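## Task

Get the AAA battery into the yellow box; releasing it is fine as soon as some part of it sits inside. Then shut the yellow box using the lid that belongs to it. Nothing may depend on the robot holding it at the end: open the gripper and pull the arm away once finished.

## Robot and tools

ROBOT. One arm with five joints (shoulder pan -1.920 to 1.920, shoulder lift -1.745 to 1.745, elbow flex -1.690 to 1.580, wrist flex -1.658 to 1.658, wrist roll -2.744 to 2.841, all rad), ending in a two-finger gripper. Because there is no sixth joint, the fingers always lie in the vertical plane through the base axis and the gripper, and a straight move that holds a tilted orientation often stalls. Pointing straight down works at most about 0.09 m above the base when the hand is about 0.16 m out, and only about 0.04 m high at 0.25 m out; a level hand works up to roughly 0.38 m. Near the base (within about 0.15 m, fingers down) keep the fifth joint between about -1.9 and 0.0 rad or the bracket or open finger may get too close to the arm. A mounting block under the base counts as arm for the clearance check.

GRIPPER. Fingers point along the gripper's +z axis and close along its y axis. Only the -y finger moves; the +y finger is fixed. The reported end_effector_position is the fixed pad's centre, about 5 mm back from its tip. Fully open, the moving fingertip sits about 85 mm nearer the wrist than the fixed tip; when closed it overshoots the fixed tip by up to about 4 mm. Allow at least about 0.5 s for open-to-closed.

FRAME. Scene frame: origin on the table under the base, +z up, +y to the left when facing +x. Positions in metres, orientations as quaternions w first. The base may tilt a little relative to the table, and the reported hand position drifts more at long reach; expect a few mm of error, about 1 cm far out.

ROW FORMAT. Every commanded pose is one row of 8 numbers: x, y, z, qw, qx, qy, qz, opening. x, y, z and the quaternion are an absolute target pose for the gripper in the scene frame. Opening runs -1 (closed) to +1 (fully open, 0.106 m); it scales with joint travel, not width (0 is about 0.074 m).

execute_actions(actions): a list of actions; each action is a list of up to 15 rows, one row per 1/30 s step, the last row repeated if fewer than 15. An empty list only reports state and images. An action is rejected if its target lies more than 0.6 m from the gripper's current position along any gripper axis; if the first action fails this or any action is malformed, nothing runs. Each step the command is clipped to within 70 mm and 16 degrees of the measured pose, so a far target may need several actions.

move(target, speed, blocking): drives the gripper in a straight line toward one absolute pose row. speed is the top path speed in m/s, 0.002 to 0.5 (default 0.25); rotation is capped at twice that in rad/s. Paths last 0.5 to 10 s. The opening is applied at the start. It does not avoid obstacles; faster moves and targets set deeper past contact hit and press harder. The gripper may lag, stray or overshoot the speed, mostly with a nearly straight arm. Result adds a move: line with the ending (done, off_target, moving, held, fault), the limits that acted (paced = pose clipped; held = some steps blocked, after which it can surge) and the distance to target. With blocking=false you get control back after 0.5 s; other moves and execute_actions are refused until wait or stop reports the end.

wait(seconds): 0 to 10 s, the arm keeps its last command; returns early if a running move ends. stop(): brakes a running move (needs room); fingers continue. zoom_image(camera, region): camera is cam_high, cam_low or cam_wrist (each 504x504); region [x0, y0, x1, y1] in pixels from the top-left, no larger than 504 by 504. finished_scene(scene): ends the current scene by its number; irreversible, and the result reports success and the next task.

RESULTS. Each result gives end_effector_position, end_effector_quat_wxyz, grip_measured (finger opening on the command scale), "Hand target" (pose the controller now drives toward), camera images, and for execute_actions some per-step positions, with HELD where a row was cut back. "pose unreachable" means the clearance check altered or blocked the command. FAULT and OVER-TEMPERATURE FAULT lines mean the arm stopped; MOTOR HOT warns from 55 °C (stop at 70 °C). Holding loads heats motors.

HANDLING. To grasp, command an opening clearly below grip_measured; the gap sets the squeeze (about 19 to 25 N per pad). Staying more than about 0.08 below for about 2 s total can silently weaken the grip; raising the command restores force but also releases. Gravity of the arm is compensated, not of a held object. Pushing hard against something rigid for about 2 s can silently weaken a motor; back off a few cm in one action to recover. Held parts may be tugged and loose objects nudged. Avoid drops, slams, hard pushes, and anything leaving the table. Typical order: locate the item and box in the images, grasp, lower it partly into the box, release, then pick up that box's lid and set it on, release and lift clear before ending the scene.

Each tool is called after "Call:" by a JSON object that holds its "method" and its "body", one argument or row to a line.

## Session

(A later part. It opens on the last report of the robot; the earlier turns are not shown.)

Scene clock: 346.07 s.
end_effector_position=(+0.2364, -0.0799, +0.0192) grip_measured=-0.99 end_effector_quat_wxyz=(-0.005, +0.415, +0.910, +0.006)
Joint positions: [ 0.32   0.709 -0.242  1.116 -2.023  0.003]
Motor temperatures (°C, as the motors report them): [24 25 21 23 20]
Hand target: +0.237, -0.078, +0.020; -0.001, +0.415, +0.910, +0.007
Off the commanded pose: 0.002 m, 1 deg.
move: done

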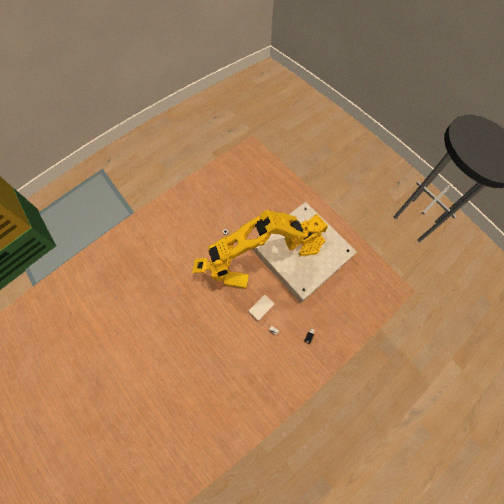

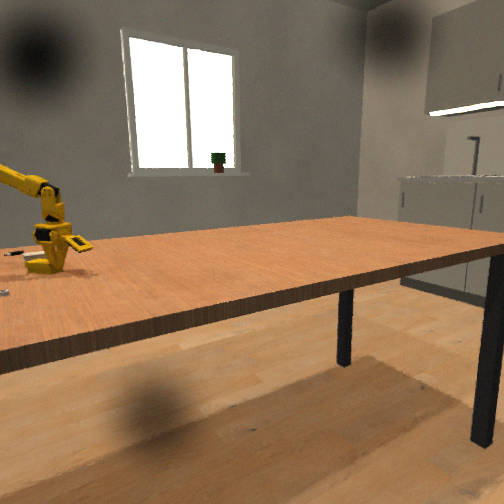

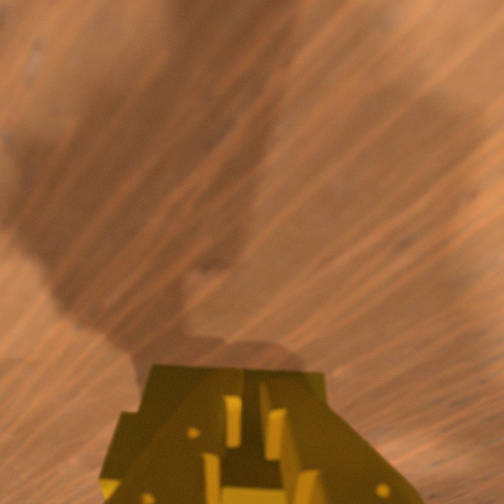

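Rear dropped. Retreat and check.

Call:
{"method": "move", "body": {
  "target": [0.25,-0.095,0.03,0,0.415,0.91,0,-1],
  "speed": 0.05
}}

Call:
{"method": "move", "body": {
  "target": [0.22,-0.13,0.09,0,0.415,0.91,0,0]
}}

Call:
{"method": "zoom_image", "body": {
  "camera": "cam_low",
  "region": [0, 220, 100, 300]
}}

Scene clock: 352.10 s.
end_effector_position=(+0.2535, -0.0943, +0.0349) grip_measured=-0.99 end_effector_quat_wxyz=(+0.014, +0.415, +0.910, +0.007)
Joint positions: [ 0.347  0.813 -0.549  1.282 -1.995  0.003]
Motor temperatures (°C, as the motors report them): [24 25 21 23 20]
Hand target: +0.249, -0.095, +0.030; +0.000, +0.415, +0.910, +0.007
Off the commanded pose: 0.006 m, 2 deg.
move: done

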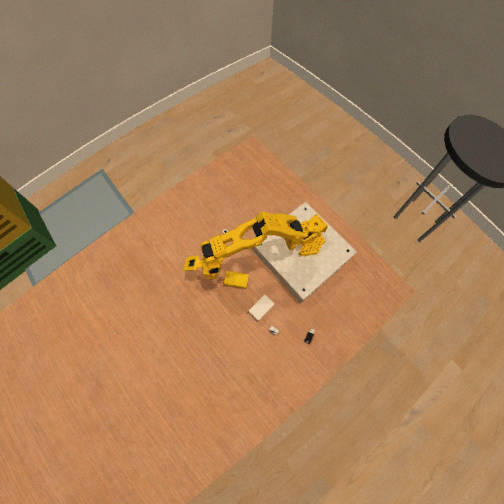

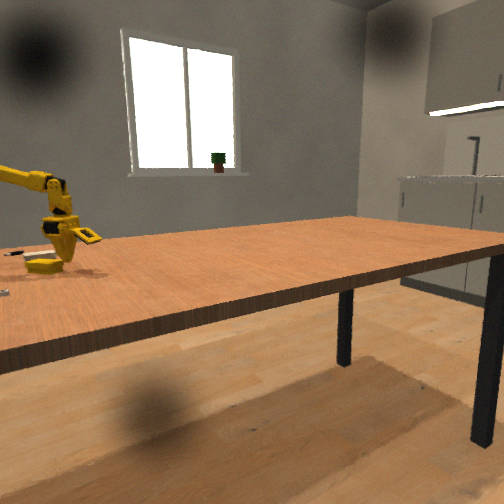

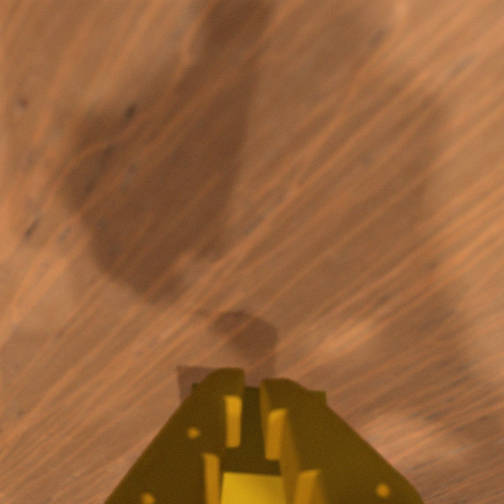

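Scene clock: 352.93 s.
end_effector_position=(+0.2188, -0.1269, +0.0863) grip_measured=-0.01 end_effector_quat_wxyz=(-0.002, +0.414, +0.910, +0.007)
Joint positions: [ 0.517  0.6   -0.575  1.553 -1.824  0.073]
Motor temperatures (°C, as the motors report them): [24 25 21 23 20]
Hand target: +0.218, -0.129, +0.089; +0.001, +0.414, +0.910, +0.007
Off the commanded pose: 0.005 m, 1 deg.
move: done

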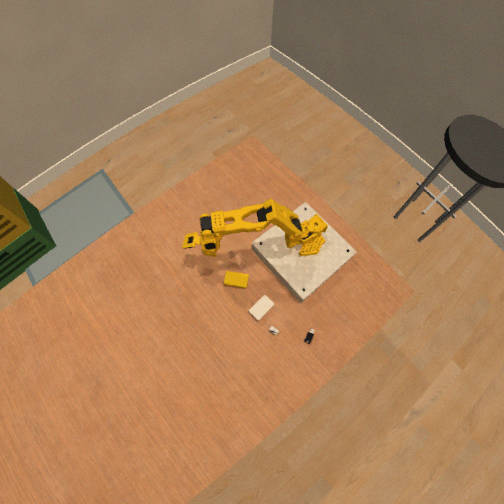

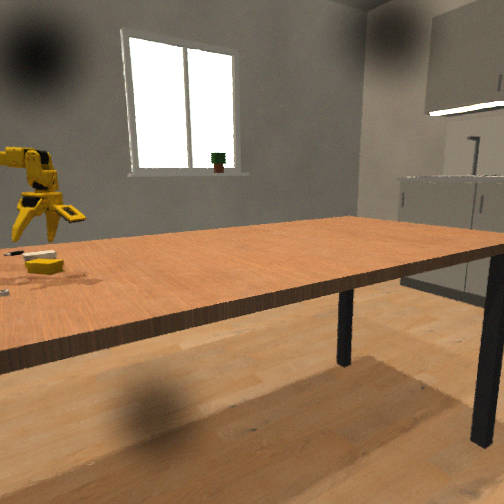

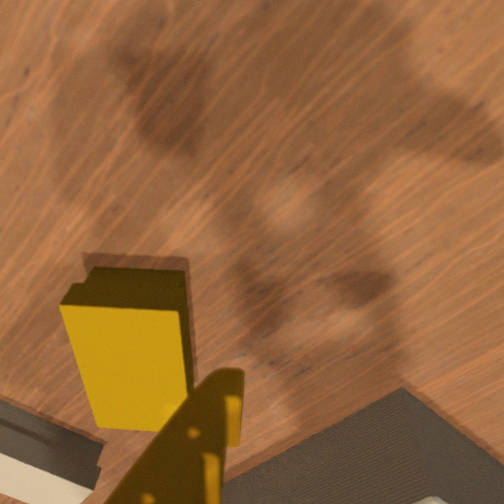

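Region (0, 220, 100, 300) of cam_low's 504x504 image, scaled by 5.040, with more detail than that image has; it fills the top 403 rows of this view, and the rest is white.

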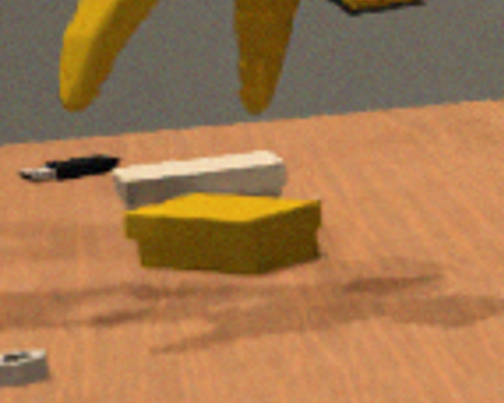

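Seated level.

Call:
{"method": "finished_scene", "body": {
  "scene": 1
}}

The scene is finished: the task was done.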